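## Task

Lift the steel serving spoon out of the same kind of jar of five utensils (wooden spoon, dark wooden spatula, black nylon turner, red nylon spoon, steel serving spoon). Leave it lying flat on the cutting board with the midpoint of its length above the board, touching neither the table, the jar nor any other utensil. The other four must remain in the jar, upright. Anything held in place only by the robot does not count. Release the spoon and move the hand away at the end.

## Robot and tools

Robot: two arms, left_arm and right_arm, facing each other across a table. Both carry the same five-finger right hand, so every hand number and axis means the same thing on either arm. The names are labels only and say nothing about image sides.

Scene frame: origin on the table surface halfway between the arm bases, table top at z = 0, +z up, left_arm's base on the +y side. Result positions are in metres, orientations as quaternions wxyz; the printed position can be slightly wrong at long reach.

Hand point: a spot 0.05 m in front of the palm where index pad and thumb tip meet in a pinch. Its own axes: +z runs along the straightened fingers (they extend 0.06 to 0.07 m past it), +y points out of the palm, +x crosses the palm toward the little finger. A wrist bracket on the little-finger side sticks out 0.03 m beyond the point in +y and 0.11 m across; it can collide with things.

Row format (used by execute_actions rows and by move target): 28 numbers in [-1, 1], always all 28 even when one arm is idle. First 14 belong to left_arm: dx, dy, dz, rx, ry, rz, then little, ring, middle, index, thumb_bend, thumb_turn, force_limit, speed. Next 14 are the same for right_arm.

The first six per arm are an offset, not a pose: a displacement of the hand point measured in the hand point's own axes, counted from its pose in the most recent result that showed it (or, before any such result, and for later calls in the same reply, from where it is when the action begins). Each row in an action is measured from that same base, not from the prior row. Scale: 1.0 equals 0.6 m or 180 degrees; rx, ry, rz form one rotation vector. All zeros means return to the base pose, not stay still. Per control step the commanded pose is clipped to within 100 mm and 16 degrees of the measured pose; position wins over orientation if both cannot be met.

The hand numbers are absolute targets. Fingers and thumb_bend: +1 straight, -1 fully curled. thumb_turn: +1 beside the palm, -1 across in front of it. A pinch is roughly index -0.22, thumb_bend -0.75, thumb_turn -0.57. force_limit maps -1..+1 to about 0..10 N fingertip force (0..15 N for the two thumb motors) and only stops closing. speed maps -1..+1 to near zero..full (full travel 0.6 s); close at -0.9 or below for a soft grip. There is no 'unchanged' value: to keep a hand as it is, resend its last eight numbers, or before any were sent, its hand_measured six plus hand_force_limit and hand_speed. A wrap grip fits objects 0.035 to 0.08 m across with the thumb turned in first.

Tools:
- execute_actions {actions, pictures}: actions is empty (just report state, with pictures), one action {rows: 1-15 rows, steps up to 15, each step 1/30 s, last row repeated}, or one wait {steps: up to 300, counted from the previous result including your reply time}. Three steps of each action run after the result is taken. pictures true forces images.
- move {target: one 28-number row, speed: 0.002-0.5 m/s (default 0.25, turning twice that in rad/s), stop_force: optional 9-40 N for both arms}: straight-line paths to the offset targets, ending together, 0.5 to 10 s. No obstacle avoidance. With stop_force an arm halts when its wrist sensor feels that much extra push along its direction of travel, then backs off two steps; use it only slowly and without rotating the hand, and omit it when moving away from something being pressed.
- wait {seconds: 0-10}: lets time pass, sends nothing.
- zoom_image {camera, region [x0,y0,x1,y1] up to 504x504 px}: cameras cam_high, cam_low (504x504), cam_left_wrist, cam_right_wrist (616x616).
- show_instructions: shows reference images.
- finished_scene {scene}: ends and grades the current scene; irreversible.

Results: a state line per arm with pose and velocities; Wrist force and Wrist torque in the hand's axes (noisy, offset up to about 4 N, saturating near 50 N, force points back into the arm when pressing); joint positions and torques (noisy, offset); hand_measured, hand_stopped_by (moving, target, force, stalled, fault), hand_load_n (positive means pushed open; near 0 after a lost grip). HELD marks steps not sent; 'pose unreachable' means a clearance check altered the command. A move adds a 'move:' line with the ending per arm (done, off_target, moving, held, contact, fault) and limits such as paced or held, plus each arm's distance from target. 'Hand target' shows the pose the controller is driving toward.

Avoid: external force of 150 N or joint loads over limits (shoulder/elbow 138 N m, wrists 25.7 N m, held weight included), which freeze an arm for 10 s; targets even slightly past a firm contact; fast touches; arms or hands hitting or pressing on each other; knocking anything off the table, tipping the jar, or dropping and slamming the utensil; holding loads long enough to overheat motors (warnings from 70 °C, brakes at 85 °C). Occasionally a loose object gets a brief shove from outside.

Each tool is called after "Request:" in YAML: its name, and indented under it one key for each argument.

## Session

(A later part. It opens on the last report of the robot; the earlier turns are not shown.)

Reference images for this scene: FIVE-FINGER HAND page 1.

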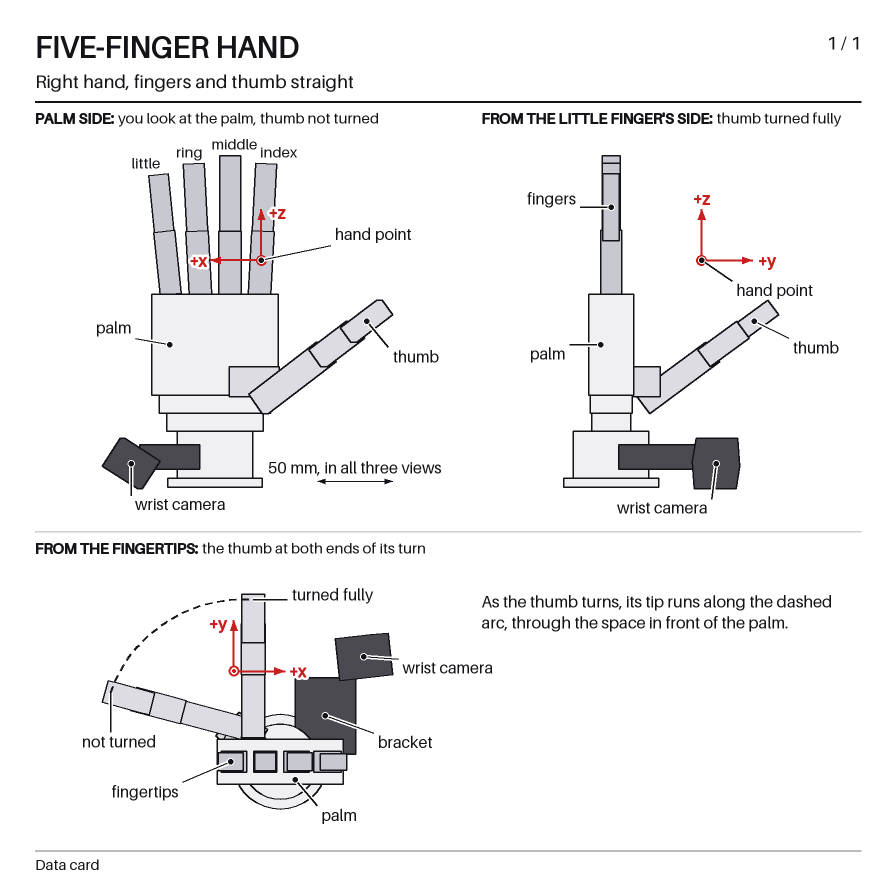

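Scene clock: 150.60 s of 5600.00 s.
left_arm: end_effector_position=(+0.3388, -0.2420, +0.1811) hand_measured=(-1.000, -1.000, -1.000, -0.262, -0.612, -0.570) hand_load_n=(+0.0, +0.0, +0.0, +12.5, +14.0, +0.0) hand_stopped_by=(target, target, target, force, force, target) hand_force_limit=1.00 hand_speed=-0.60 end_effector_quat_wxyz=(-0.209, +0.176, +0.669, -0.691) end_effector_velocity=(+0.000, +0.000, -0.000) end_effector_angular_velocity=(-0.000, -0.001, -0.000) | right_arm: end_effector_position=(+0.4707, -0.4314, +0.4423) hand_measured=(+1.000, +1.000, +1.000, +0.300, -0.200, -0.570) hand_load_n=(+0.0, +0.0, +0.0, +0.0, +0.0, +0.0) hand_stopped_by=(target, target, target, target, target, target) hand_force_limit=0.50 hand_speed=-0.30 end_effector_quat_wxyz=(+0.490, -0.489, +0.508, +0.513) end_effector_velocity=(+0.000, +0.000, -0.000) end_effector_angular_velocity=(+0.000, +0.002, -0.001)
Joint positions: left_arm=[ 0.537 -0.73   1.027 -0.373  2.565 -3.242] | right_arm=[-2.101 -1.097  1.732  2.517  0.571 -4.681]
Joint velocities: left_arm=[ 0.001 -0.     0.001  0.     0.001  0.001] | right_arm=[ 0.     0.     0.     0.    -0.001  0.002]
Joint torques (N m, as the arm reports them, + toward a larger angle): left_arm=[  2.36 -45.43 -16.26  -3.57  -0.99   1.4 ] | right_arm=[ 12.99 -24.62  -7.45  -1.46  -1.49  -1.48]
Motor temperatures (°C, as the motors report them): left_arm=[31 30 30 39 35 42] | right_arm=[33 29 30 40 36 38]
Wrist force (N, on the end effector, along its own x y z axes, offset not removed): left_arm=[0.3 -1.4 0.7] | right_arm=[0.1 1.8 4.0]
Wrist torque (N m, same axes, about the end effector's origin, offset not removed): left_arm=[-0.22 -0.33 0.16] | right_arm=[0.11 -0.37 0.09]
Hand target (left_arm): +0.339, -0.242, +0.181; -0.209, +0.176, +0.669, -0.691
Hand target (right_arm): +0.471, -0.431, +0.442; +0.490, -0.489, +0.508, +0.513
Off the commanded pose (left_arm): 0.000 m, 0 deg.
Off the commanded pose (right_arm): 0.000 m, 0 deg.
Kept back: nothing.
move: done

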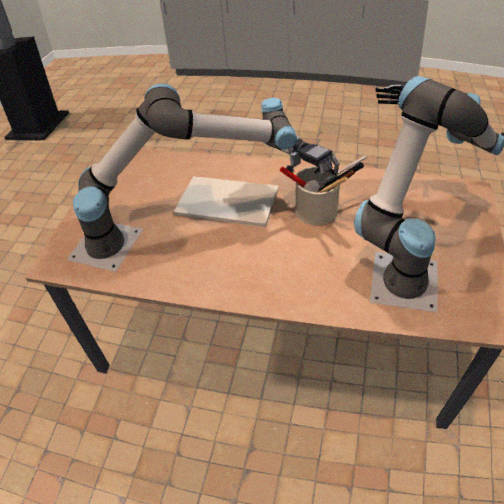

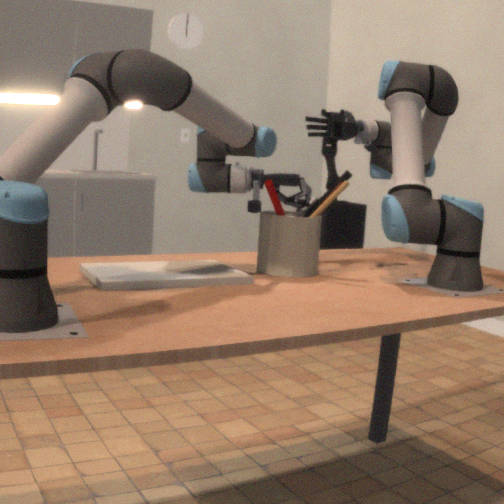

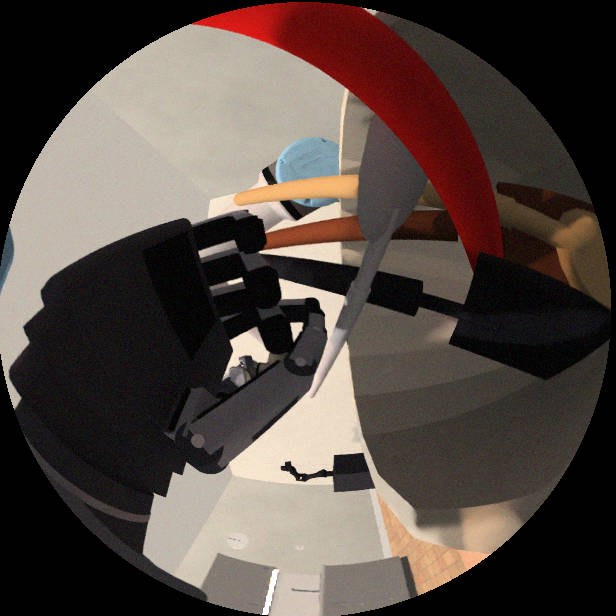

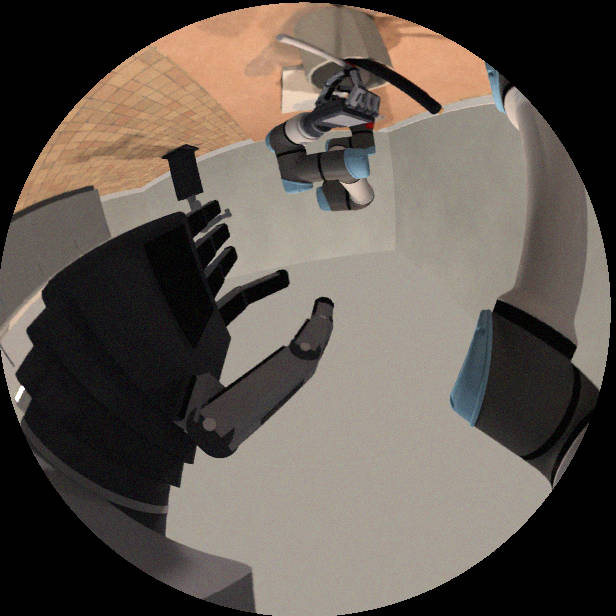

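Request:
move:
  target: [0,-0.025,-0.012,0,0,0,-1,-1,-1,0.6,-0.2,-0.57,1,-0.3,0,0,0,0,0,0,1,1,1,0.3,-0.2,-0.57,0.5,-0.3]
  speed: 0.015

Request:
move:
  target: [0,0.055,0,0,0,0,-1,-1,-1,0.6,-0.2,-0.57,1,-0.3,0,0,0,0,0,0,1,1,1,0.3,-0.2,-0.57,0.5,-0.3]
  speed: 0.012
  stop_force: 9

Request:
zoom_image:
  camera: "cam_left_wrist"
  region: [200,180,460,440]

Request:
zoom_image:
  camera: "cam_right_wrist"
  region: [250,20,450,160]

Scene clock: 152.23 s of 5600.00 s.
left_arm: end_effector_position=(+0.3432, -0.2358, +0.1954) hand_measured=(-1.000, -1.000, -1.000, +0.600, -0.200, -0.570) hand_load_n=(+0.0, +0.0, +0.0, +0.0, +0.0, +0.0) hand_stopped_by=(target, target, target, target, target, target) hand_force_limit=1.00 hand_speed=-0.30 end_effector_quat_wxyz=(-0.209, +0.176, +0.669, -0.691) end_effector_velocity=(+0.000, +0.001, +0.004) end_effector_angular_velocity=(-0.002, -0.001, -0.001) | right_arm: end_effector_position=(+0.4707, -0.4314, +0.4423) hand_measured=(+1.000, +1.000, +1.000, +0.300, -0.200, -0.570) hand_load_n=(+0.0, +0.0, +0.0, +0.0, +0.0, +0.0) hand_stopped_by=(target, target, target, target, target, target) hand_force_limit=0.50 hand_speed=-0.30 end_effector_quat_wxyz=(+0.490, -0.489, +0.508, +0.513) end_effector_velocity=(-0.000, +0.000, +0.000) end_effector_angular_velocity=(+0.000, +0.001, +0.001)
Joint positions: left_arm=[ 0.547 -0.748  1.021 -0.35   2.574 -3.243] | right_arm=[-2.101 -1.097  1.732  2.517  0.571 -4.681]
Joint velocities: left_arm=[ 0.001 -0.005 -0.001  0.003  0.002 -0.   ] | right_arm=[ 0.001 -0.     0.     0.     0.     0.001]
Joint torques (N m, as the arm reports them, + toward a larger angle): left_arm=[  8.26 -66.87 -29.61   1.36   2.46  -2.13] | right_arm=[ 13.65 -24.35  -7.57  -1.35  -1.64  -1.78]
Motor temperatures (°C, as the motors report them): left_arm=[31 30 30 39 35 42] | right_arm=[33 29 30 40 36 38]
Wrist force (N, on the end effector, along its own x y z axes, offset not removed): left_arm=[0.7 -1.1 0.8] | right_arm=[3.0 3.6 2.3]
Wrist torque (N m, same axes, about the end effector's origin, offset not removed): left_arm=[-0.18 -0.26 0.14] | right_arm=[0.54 -0.62 0.20]
Hand target (left_arm): +0.343, -0.236, +0.196; -0.209, +0.176, +0.669, -0.691
Hand target (right_arm): +0.471, -0.431, +0.442; +0.490, -0.489, +0.508, +0.513
Off the commanded pose (left_arm): 0.000 m, 0 deg.
Off the commanded pose (right_arm): 0.000 m, 0 deg.
Kept back: nothing.
move: done

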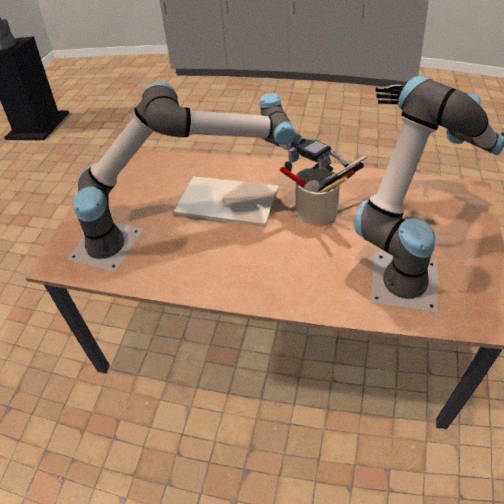

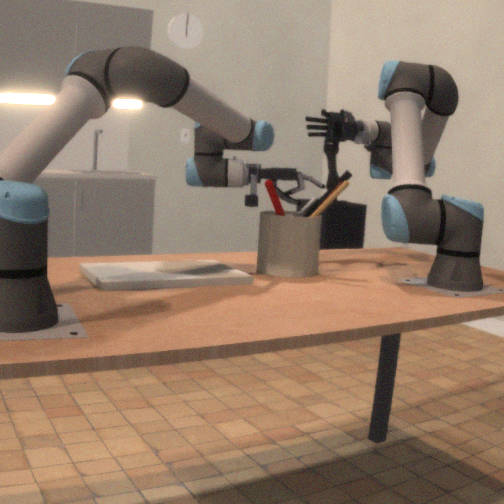

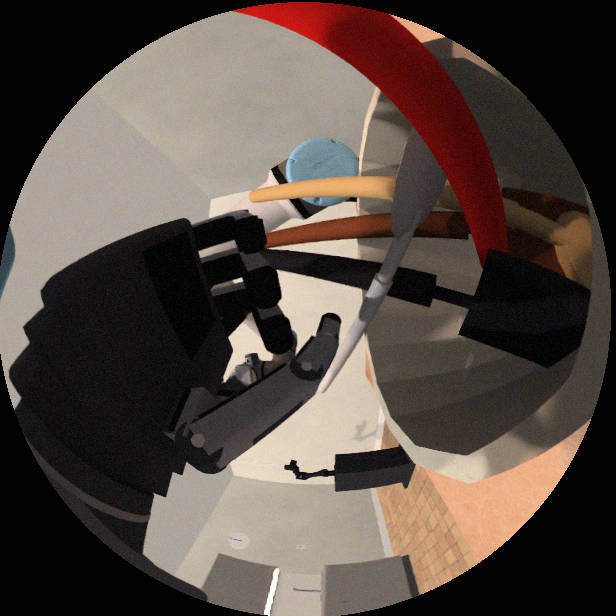

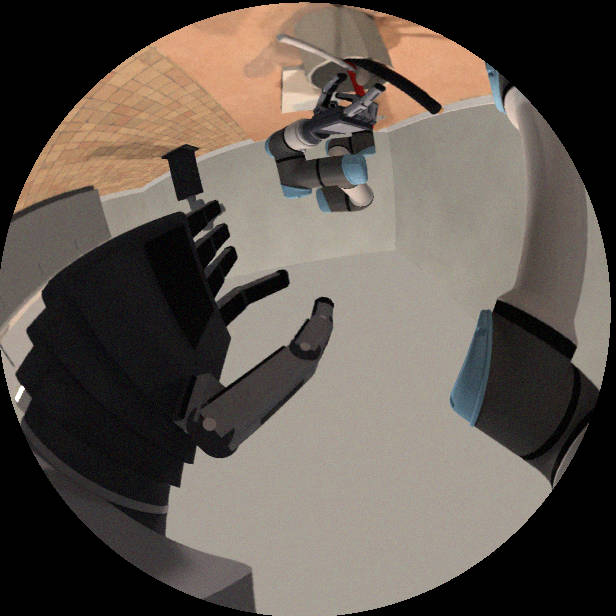

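Scene clock: 154.10 s of 5600.00 s.
left_arm: end_effector_position=(+0.3424, -0.2362, +0.1778) hand_measured=(-1.000, -1.000, -1.000, +0.600, -0.206, -0.570) hand_load_n=(+0.0, +0.0, +0.0, +0.0, -11.5, +0.5) hand_stopped_by=(target, target, target, target, target, target) hand_force_limit=1.00 hand_speed=-0.30 end_effector_quat_wxyz=(-0.209, +0.177, +0.669, -0.691) end_effector_velocity=(+0.001, +0.000, +0.004) end_effector_angular_velocity=(+0.002, +0.002, +0.002) | right_arm: end_effector_position=(+0.4707, -0.4314, +0.4423) hand_measured=(+1.000, +1.000, +1.000, +0.300, -0.200, -0.570) hand_load_n=(+0.0, +0.0, +0.0, +0.0, +0.0, +0.0) hand_stopped_by=(target, target, target, target, target, target) hand_force_limit=0.50 hand_speed=-0.30 end_effector_quat_wxyz=(+0.490, -0.489, +0.508, +0.513) end_effector_velocity=(-0.000, -0.000, -0.000) end_effector_angular_velocity=(+0.000, +0.002, +0.001)
Joint positions: left_arm=[ 0.546 -0.735  1.044 -0.386  2.573 -3.243] | right_arm=[-2.101 -1.097  1.732  2.517  0.571 -4.681]
Joint velocities: left_arm=[ 0.001 -0.004 -0.006  0.012 -0.001 -0.001] | right_arm=[-0.001  0.001 -0.     0.     0.002  0.001]
Joint torques (N m, as the arm reports them, + toward a larger angle): left_arm=[ -8.43 -54.26 -23.16   3.    -0.74   1.28] | right_arm=[ 13.11 -23.73  -7.44  -1.48  -1.57  -1.61]
Motor temperatures (°C, as the motors report them): left_arm=[31 30 30 39 35 42] | right_arm=[33 29 30 40 36 38]
Wrist force (N, on the end effector, along its own x y z axes, offset not removed): left_arm=[1.5 -15.8 -6.9] | right_arm=[0.0 3.1 5.6]
Wrist torque (N m, same axes, about the end effector's origin, offset not removed): left_arm=[-0.34 -0.40 0.13] | right_arm=[0.27 -0.27 0.05]
Hand target (left_arm): +0.342, -0.236, +0.179; -0.209, +0.177, +0.669, -0.691
Hand target (right_arm): +0.471, -0.431, +0.442; +0.490, -0.489, +0.508, +0.513
Off the commanded pose (left_arm): 0.015 m, 0 deg.
Off the commanded pose (right_arm): 0.000 m, 0 deg.
Kept back: nothing.
move: contact (left_arm)

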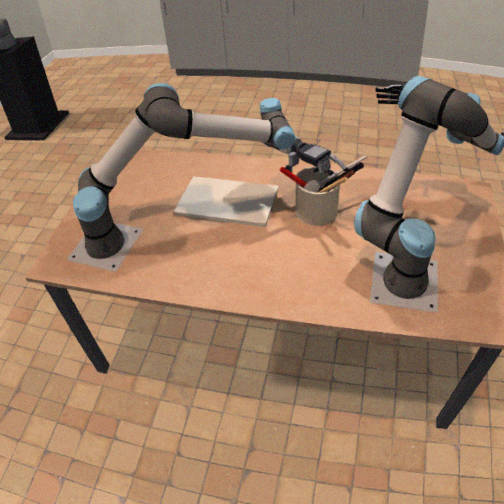

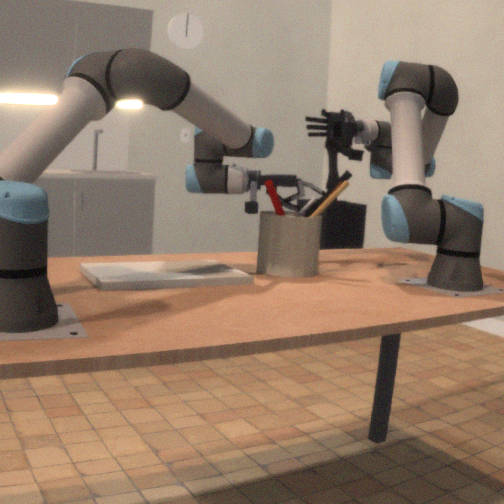

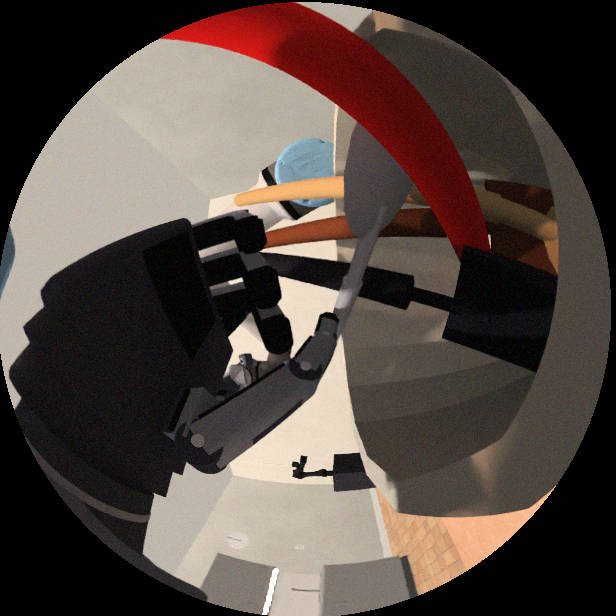

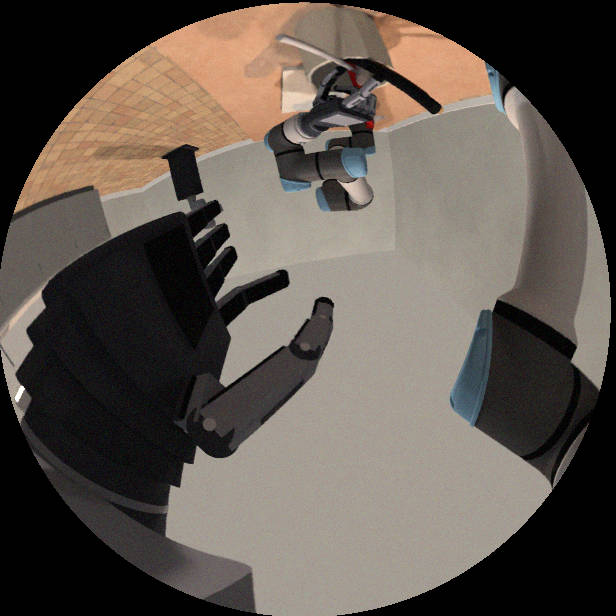

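Region (200, 180, 460, 440) of cam_left_wrist's 616x616 image, scaled by 1.938, with more detail than that image has.

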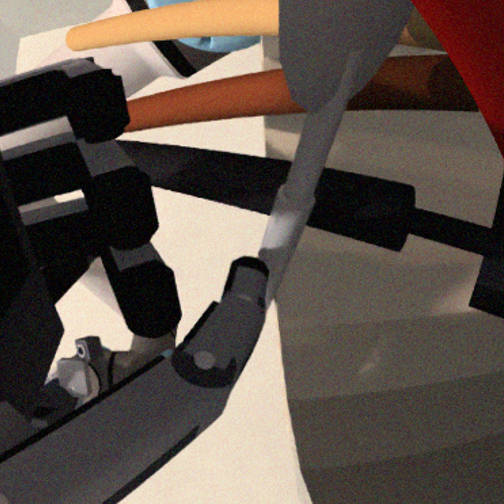

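Region (250, 20, 450, 160) of cam_right_wrist's 616x616 image, scaled by 2.520, with more detail than that image has; it fills the top 353 rows of this view, and the rest is white.

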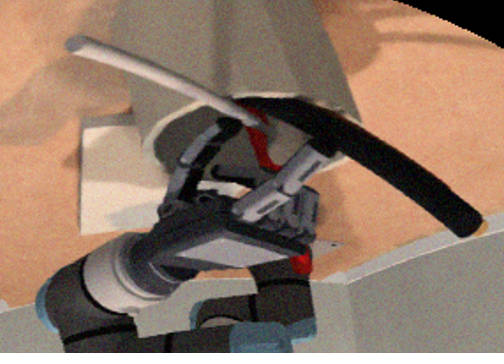

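Request:
move:
  target: [-0.13,-0.03,0.01,0,0,0,-1,-1,-1,0.6,-0.2,-0.57,1,-0.3,0,0,0,0,0,0,1,1,1,0.3,-0.2,-0.57,0.5,-0.3]
  speed: 0.03

Request:
zoom_image:
  camera: "cam_high"
  region: [260,110,400,230]

Request:
zoom_image:
  camera: "cam_right_wrist"
  region: [250,20,450,160]

Scene clock: 157.40 s of 5600.00 s.
left_arm: end_effector_position=(+0.4061, -0.2817, +0.1930) hand_measured=(-1.000, -1.000, -1.000, +0.600, -0.200, -0.570) hand_load_n=(+0.0, +0.0, +0.0, +0.0, +0.0, +0.0) hand_stopped_by=(target, target, target, target, target, target) hand_force_limit=1.00 hand_speed=-0.30 end_effector_quat_wxyz=(-0.209, +0.176, +0.669, -0.691) end_effector_velocity=(+0.002, -0.002, +0.002) end_effector_angular_velocity=(+0.001, -0.003, -0.003) | right_arm: end_effector_position=(+0.4707, -0.4314, +0.4423) hand_measured=(+1.000, +1.000, +1.000, +0.300, -0.200, -0.570) hand_load_n=(+0.0, +0.0, +0.0, +0.0, +0.0, +0.0) hand_stopped_by=(target, target, target, target, target, target) hand_force_limit=0.50 hand_speed=-0.30 end_effector_quat_wxyz=(+0.490, -0.489, +0.508, +0.513) end_effector_velocity=(-0.000, +0.001, +0.000) end_effector_angular_velocity=(-0.000, -0.000, +0.003)
Joint positions: left_arm=[ 0.594 -0.501  0.561 -0.145  2.621 -3.251] | right_arm=[-2.101 -1.097  1.732  2.517  0.571 -4.681]
Joint velocities: left_arm=[ 0.002  0.016 -0.037  0.026  0.005  0.005] | right_arm=[ 0.002 -0.    -0.    -0.     0.001  0.   ]
Joint torques (N m, as the arm reports them, + toward a larger angle): left_arm=[  8.08 -52.75 -30.42   1.57   2.32   2.73] | right_arm=[ 12.71 -23.46  -7.23  -1.32  -1.65  -1.7 ]
Motor temperatures (°C, as the motors report them): left_arm=[31 30 30 39 35 42] | right_arm=[33 29 30 40 36 38]
Wrist force (N, on the end effector, along its own x y z axes, offset not removed): left_arm=[-0.7 -1.4 0.4] | right_arm=[1.2 1.8 3.1]
Wrist torque (N m, same axes, about the end effector's origin, offset not removed): left_arm=[-0.13 -0.12 0.02] | right_arm=[0.14 -0.41 0.05]
Hand target (left_arm): +0.406, -0.282, +0.193; -0.209, +0.177, +0.669, -0.691
Hand target (right_arm): +0.471, -0.431, +0.442; +0.490, -0.489, +0.508, +0.513
Off the commanded pose (left_arm): 0.000 m, 0 deg.
Off the commanded pose (right_arm): 0.000 m, 0 deg.
Kept back: nothing.
move: done

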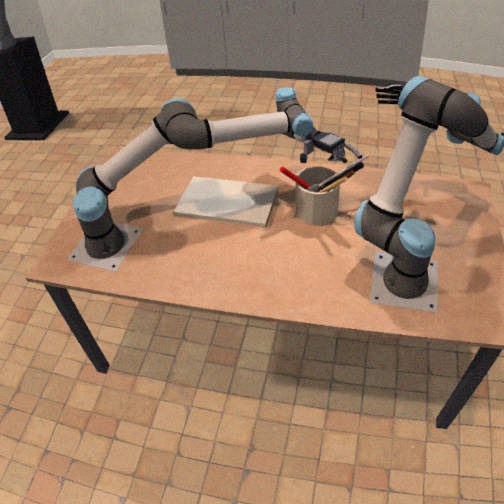

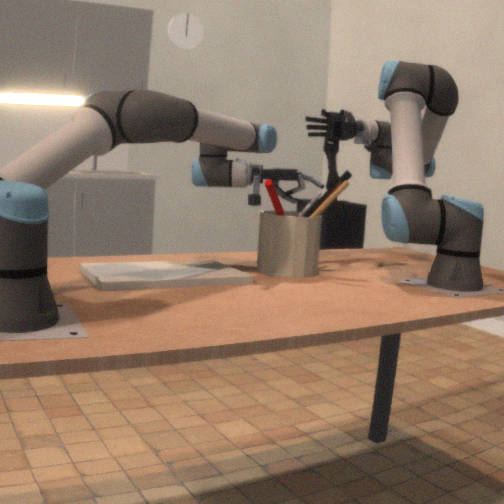

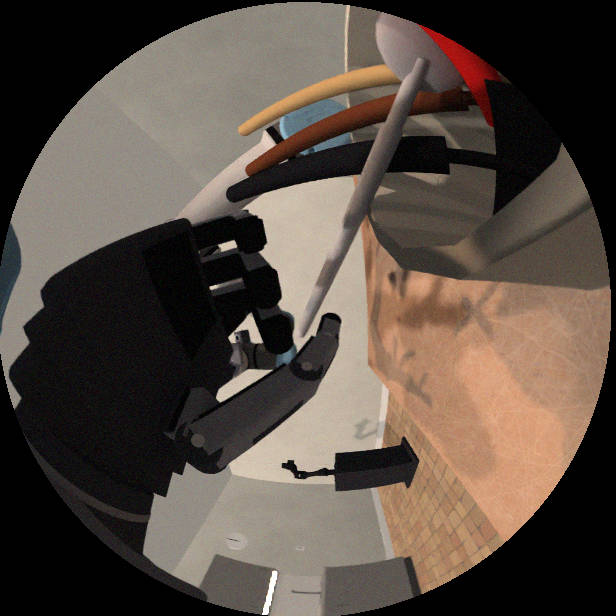

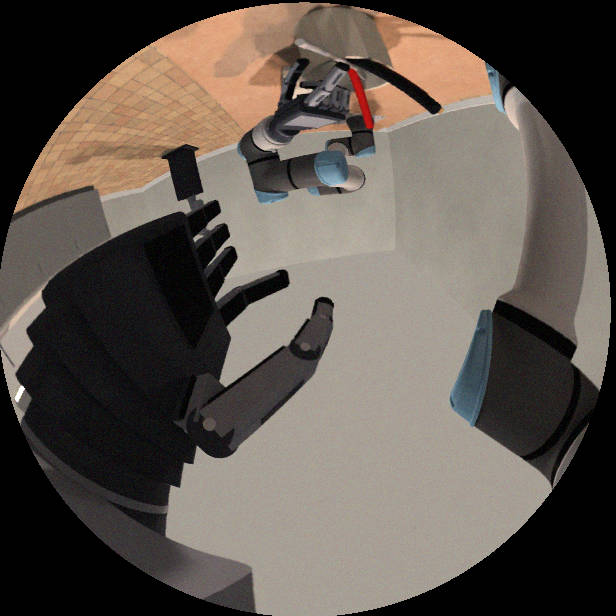

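Region (260, 110, 400, 230) of cam_high's 504x504 image, scaled by 3.600, with more detail than that image has; it fills the top 432 rows of this view, and the rest is white.

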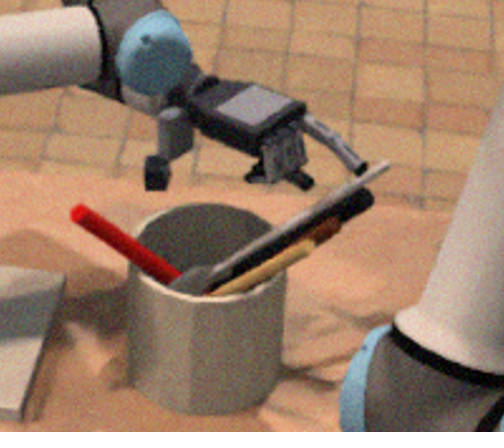

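Region (250, 20, 450, 160) of cam_right_wrist's 616x616 image, scaled by 2.520, with more detail than that image has; it fills the top 353 rows of this view, and the rest is white.

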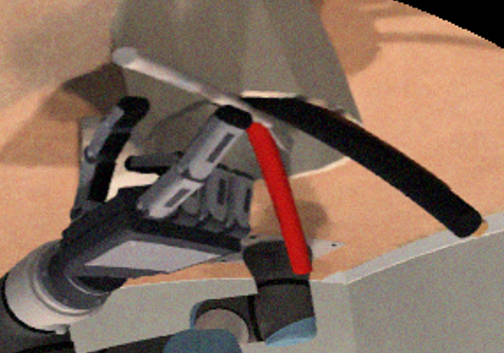

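Request:
move:
  target: [0.03,-0.08,0.05,0,0.11,0,-1,-1,-1,0.5,-0.2,-0.57,1,-0.3,0,0,0,0,0,0,1,1,1,0.3,-0.2,-0.57,0.5,-0.3]
  speed: 0.04

Request:
zoom_image:
  camera: "cam_high"
  region: [260,110,400,230]

Request:
zoom_image:
  camera: "cam_low"
  region: [230,130,390,290]

Scene clock: 162.37 s of 5600.00 s.
left_arm: end_effector_position=(+0.3773, -0.2962, +0.2427) hand_measured=(-1.000, -1.000, -1.000, +0.500, -0.200, -0.570) hand_load_n=(+0.0, +0.0, +0.0, +0.0, +0.0, +0.0) hand_stopped_by=(target, target, target, target, target, target) hand_force_limit=1.00 hand_speed=-0.30 end_effector_quat_wxyz=(+0.326, -0.286, -0.603, +0.670) end_effector_velocity=(-0.001, -0.000, +0.001) end_effector_angular_velocity=(+0.004, +0.003, -0.028) | right_arm: end_effector_position=(+0.4707, -0.4314, +0.4423) hand_measured=(+1.000, +1.000, +1.000, +0.300, -0.200, -0.570) hand_load_n=(+0.0, +0.0, +0.0, +0.0, +0.0, +0.0) hand_stopped_by=(target, target, target, target, target, target) hand_force_limit=0.50 hand_speed=-0.30 end_effector_quat_wxyz=(+0.490, -0.489, +0.508, +0.513) end_effector_velocity=(+0.000, -0.000, +0.000) end_effector_angular_velocity=(+0.000, +0.001, -0.002)
Joint positions: left_arm=[ 0.605 -0.258  0.034 -0.367  2.944 -3.734] | right_arm=[-2.101 -1.097  1.732  2.517  0.571 -4.681]
Joint velocities: left_arm=[ 0.002  0.004  0.    -0.084  0.025 -0.087] | right_arm=[-0.     0.     0.     0.    -0.001  0.001]
Joint torques (N m, as the arm reports them, + toward a larger angle): left_arm=[  7.79 -57.27 -31.5   -4.57   1.58  -2.38] | right_arm=[ 12.96 -24.52  -7.85  -1.43  -1.69  -1.66]
Motor temperatures (°C, as the motors report them): left_arm=[31 30 30 39 35 42] | right_arm=[33 29 30 40 36 38]
Wrist force (N, on the end effector, along its own x y z axes, offset not removed): left_arm=[-0.7 -0.1 1.2] | right_arm=[0.5 2.4 2.4]
Wrist torque (N m, same axes, about the end effector's origin, offset not removed): left_arm=[-0.04 -0.19 0.09] | right_arm=[0.34 -0.39 -0.01]
Hand target (left_arm): +0.377, -0.296, +0.243; +0.327, -0.287, -0.603, +0.669
Hand target (right_arm): +0.471, -0.431, +0.442; +0.490, -0.489, +0.508, +0.513
Off the commanded pose (left_arm): 0.001 m, 3 deg.
Off the commanded pose (right_arm): 0.000 m, 0 deg.
elbow stopped short (left arm): the move would have taken joint 3 (elbow) straighter than the controller allows; a more bent joint 3 avoids this.
Kept back: nothing.
move: off_target (left_arm)

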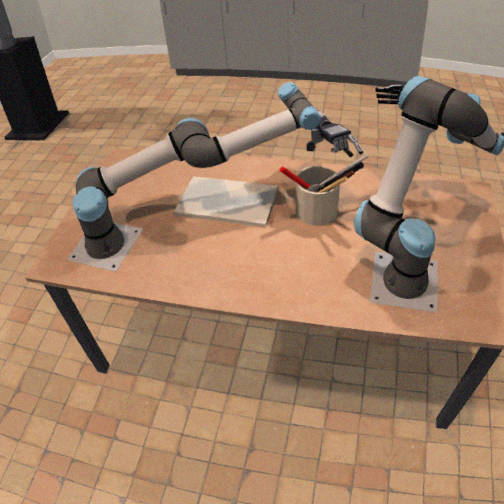

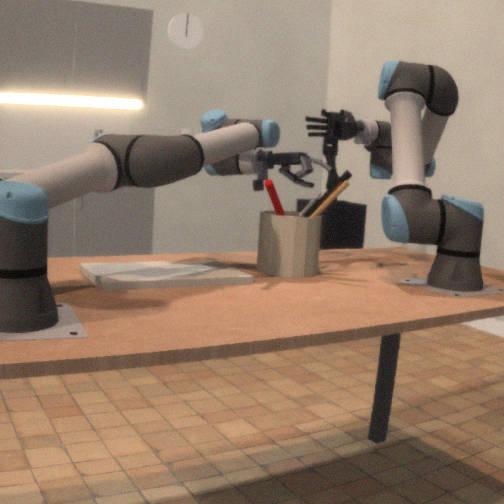

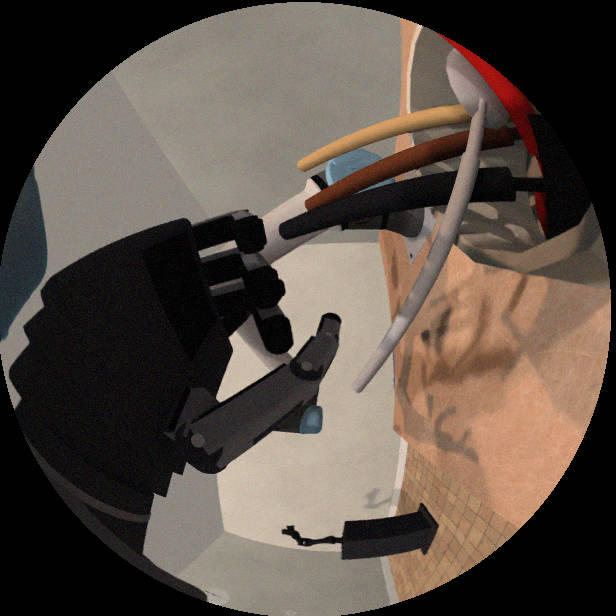

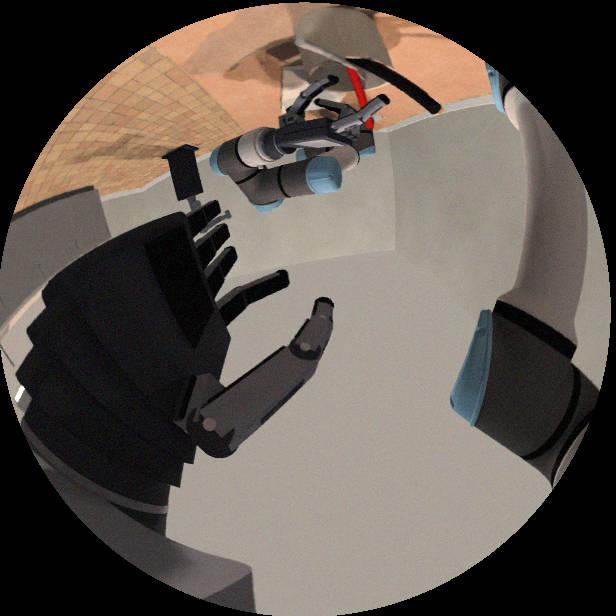

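Region (260, 110, 400, 230) of cam_high's 504x504 image, scaled by 3.600, with more detail than that image has; it fills the top 432 rows of this view, and the rest is white.

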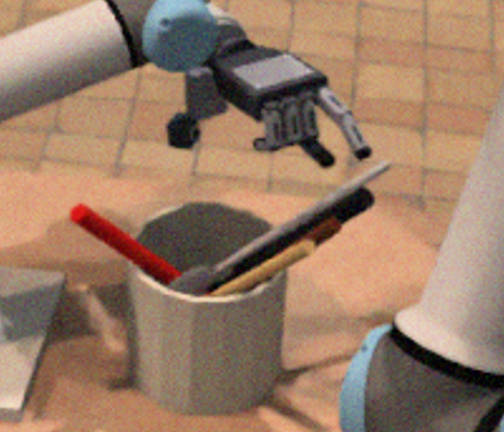

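Region (230, 130, 390, 290) of cam_low's 504x504 image, scaled by 3.150, with more detail than that image has.

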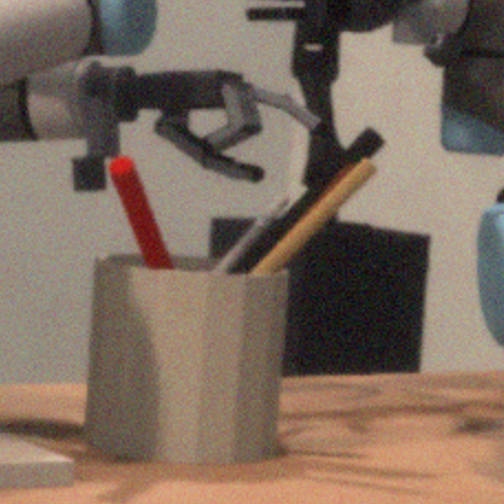

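Request:
move:
  target: [0.5,-0.15,0,0,0,0,-1,-1,-1,0.5,-0.2,-0.57,1,-0.3,0,0,0,0,0,-0.5,-1,-1,-1,0.4,-0.2,-0.57,1,-0.3]

Request:
move:
  target: [0.2,0,0,0,0,0,-1,-1,-1,0.5,-0.2,-0.57,1,-0.3,0,0,0,0,0.28,0,-1,-1,-1,0.4,-0.2,-0.57,1,-0.3]

Scene clock: 166.33 s of 5600.00 s.
left_arm: end_effector_position=(+0.1988, -0.0569, +0.3356) hand_measured=(-1.000, -1.000, -1.000, +0.500, -0.200, -0.570) hand_load_n=(+0.0, +0.0, +0.0, +0.0, +0.0, +0.0) hand_stopped_by=(target, target, target, target, target, target) hand_force_limit=1.00 hand_speed=-0.30 end_effector_quat_wxyz=(+0.326, -0.286, -0.603, +0.670) end_effector_velocity=(-0.001, +0.002, +0.001) end_effector_angular_velocity=(-0.000, +0.001, +0.001) | right_arm: end_effector_position=(+0.4706, -0.4314, +0.4423) hand_measured=(-1.000, -1.000, -1.000, +0.400, -0.200, -0.570) hand_load_n=(+0.0, +0.0, +0.0, +0.0, +0.0, +0.0) hand_stopped_by=(target, target, target, target, target, target) hand_force_limit=1.00 hand_speed=-0.30 end_effector_quat_wxyz=(+0.709, -0.705, +0.014, +0.016) end_effector_velocity=(+0.000, -0.000, -0.000) end_effector_angular_velocity=(+0.005, -0.014, -0.001)
Joint positions: left_arm=[ 0.534 -1.27   1.554 -0.725  2.882 -3.58 ] | right_arm=[-2.13  -1.26   1.7    2.711  0.6   -6.248]
Joint velocities: left_arm=[ 0.    -0.007  0.009 -0.005 -0.002 -0.003] | right_arm=[-0.002 -0.002  0.006  0.005  0.001 -0.021]
Joint torques (N m, as the arm reports them, + toward a larger angle): left_arm=[ -8.1  -48.94 -17.57  -3.75  -2.76  -2.35] | right_arm=[-11.83 -40.4   -7.12   4.06   2.48  -2.03]
Motor temperatures (°C, as the motors report them): left_arm=[31 30 30 39 35 42] | right_arm=[33 29 30 40 36 38]
Wrist force (N, on the end effector, along its own x y z axes, offset not removed): left_arm=[-0.5 -0.9 1.5] | right_arm=[1.1 2.6 2.9]
Wrist torque (N m, same axes, about the end effector's origin, offset not removed): left_arm=[-0.23 -0.15 0.08] | right_arm=[0.36 -0.42 0.18]
Hand target (left_arm): +0.199, -0.057, +0.336; +0.326, -0.286, -0.603, +0.670
Hand target (right_arm): +0.471, -0.431, +0.442; +0.709, -0.705, +0.013, +0.016
Off the commanded pose (left_arm): 0.001 m, 0 deg.
Off the commanded pose (right_arm): 0.000 m, 0 deg.
Kept back: nothing.
move: done

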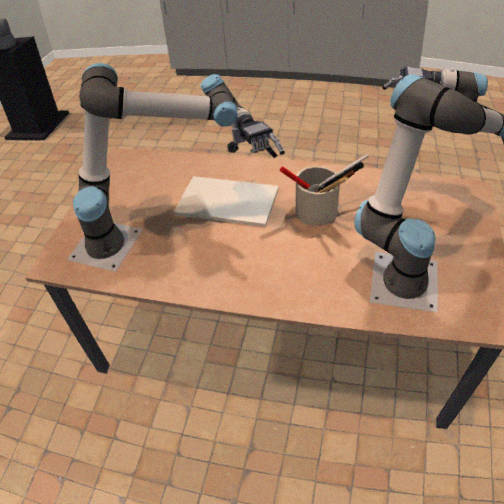

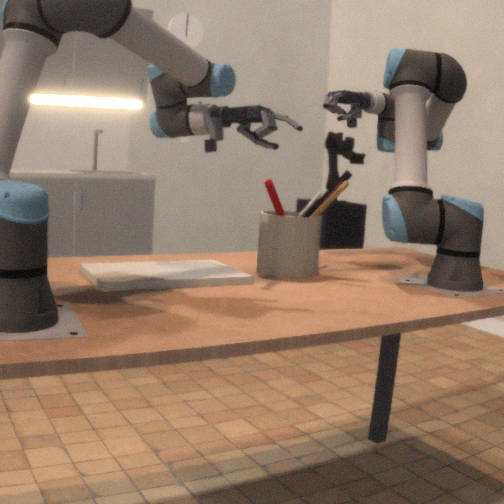

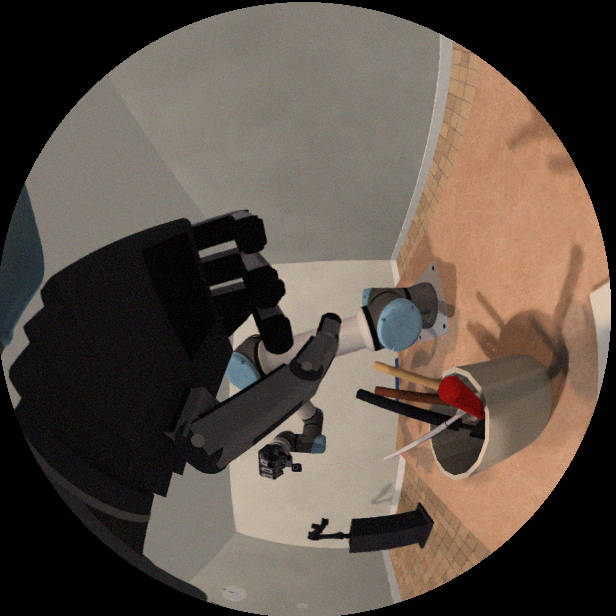

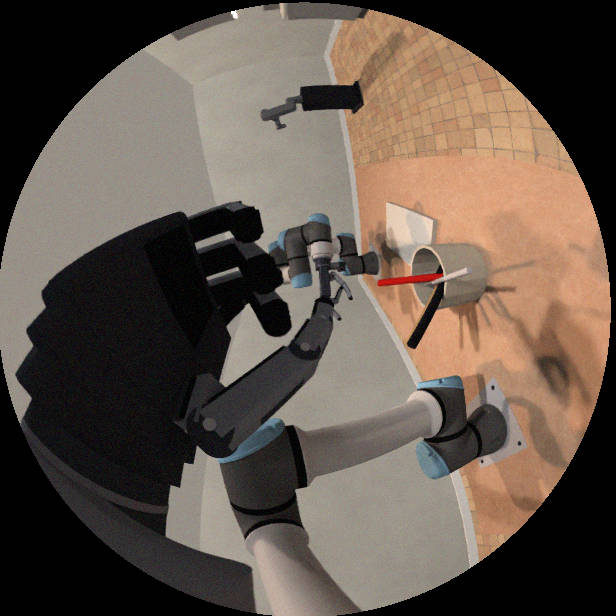

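Scene clock: 168.67 s of 5600.00 s.
left_arm: end_effector_position=(+0.1241, +0.0367, +0.3370) hand_measured=(-1.000, -1.000, -1.000, +0.500, -0.200, -0.570) hand_load_n=(+0.0, +0.0, +0.0, +0.0, +0.0, +0.0) hand_stopped_by=(target, target, target, target, target, target) hand_force_limit=1.00 hand_speed=-0.30 end_effector_quat_wxyz=(+0.326, -0.286, -0.603, +0.670) end_effector_velocity=(-0.001, +0.001, +0.001) end_effector_angular_velocity=(-0.001, +0.000, +0.001) | right_arm: end_effector_position=(+0.4707, -0.4311, +0.4421) hand_measured=(-1.000, -1.000, -1.000, +0.400, -0.200, -0.570) hand_load_n=(+0.0, +0.0, +0.0, +0.0, +0.0, +0.0) hand_stopped_by=(target, target, target, target, target, target) hand_force_limit=1.00 hand_speed=-0.30 end_effector_quat_wxyz=(+0.648, -0.635, +0.307, -0.288) end_effector_velocity=(+0.000, +0.000, +0.000) end_effector_angular_velocity=(-0.006, +0.003, -0.020)
Joint positions: left_arm=[ 0.469 -1.538  1.86  -0.678  2.822 -3.491] | right_arm=[-2.359 -1.758  2.232  2.54  -0.044 -6.124]
Joint velocities: left_arm=[-0.002 -0.006  0.005  0.002 -0.003  0.001] | right_arm=[ 0.001 -0.064  0.052  0.208 -0.02  -0.198]
Joint torques (N m, as the arm reports them, + toward a larger angle): left_arm=[ -7.57 -34.58 -15.84   1.21  -2.71   2.36] | right_arm=[ -9.34 -21.6   -7.14   4.01  -2.31  -2.78]
Motor temperatures (°C, as the motors report them): left_arm=[31 30 30 39 35 42] | right_arm=[33 29 30 40 36 38]
Wrist force (N, on the end effector, along its own x y z axes, offset not removed): left_arm=[0.5 -0.9 1.0] | right_arm=[0.8 2.4 2.1]
Wrist torque (N m, same axes, about the end effector's origin, offset not removed): left_arm=[-0.02 -0.33 0.07] | right_arm=[0.44 -0.36 0.02]
Hand target (left_arm): +0.124, +0.037, +0.337; +0.326, -0.286, -0.603, +0.670
Hand target (right_arm): +0.471, -0.431, +0.442; +0.647, -0.635, +0.308, -0.288
Off the commanded pose (left_arm): 0.000 m, 0 deg.
Off the commanded pose (right_arm): 0.000 m, 2 deg.
Kept back: nothing.
move: done

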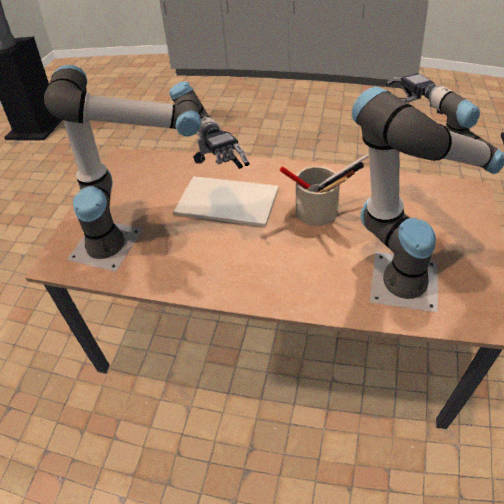

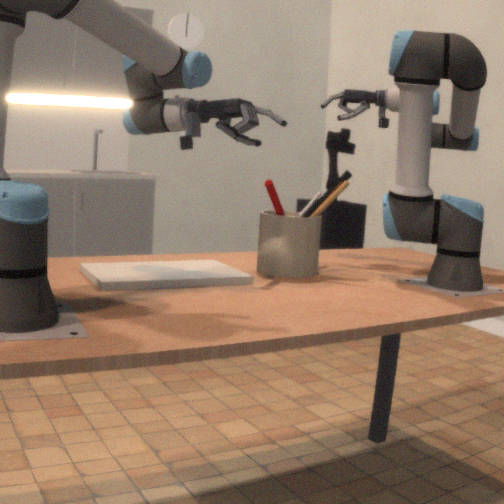

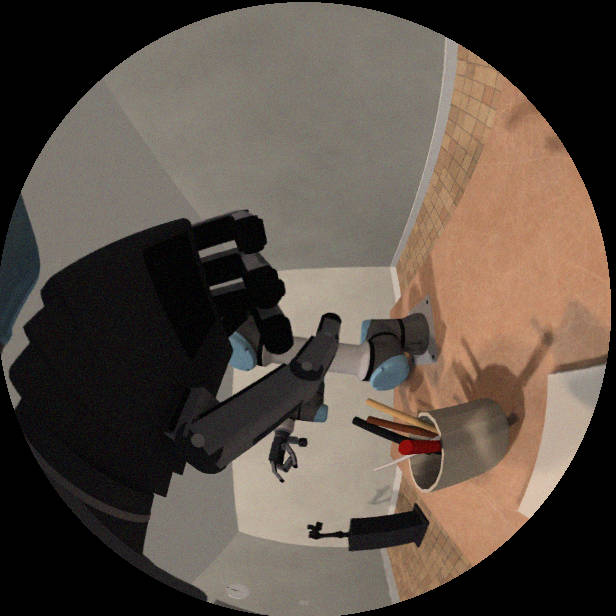

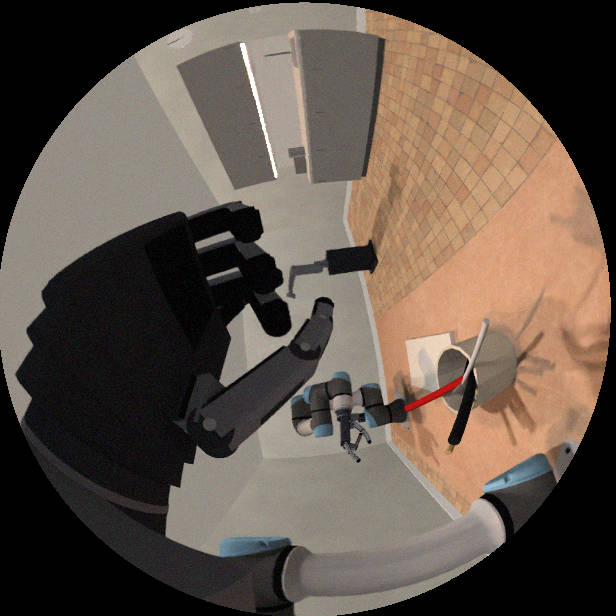

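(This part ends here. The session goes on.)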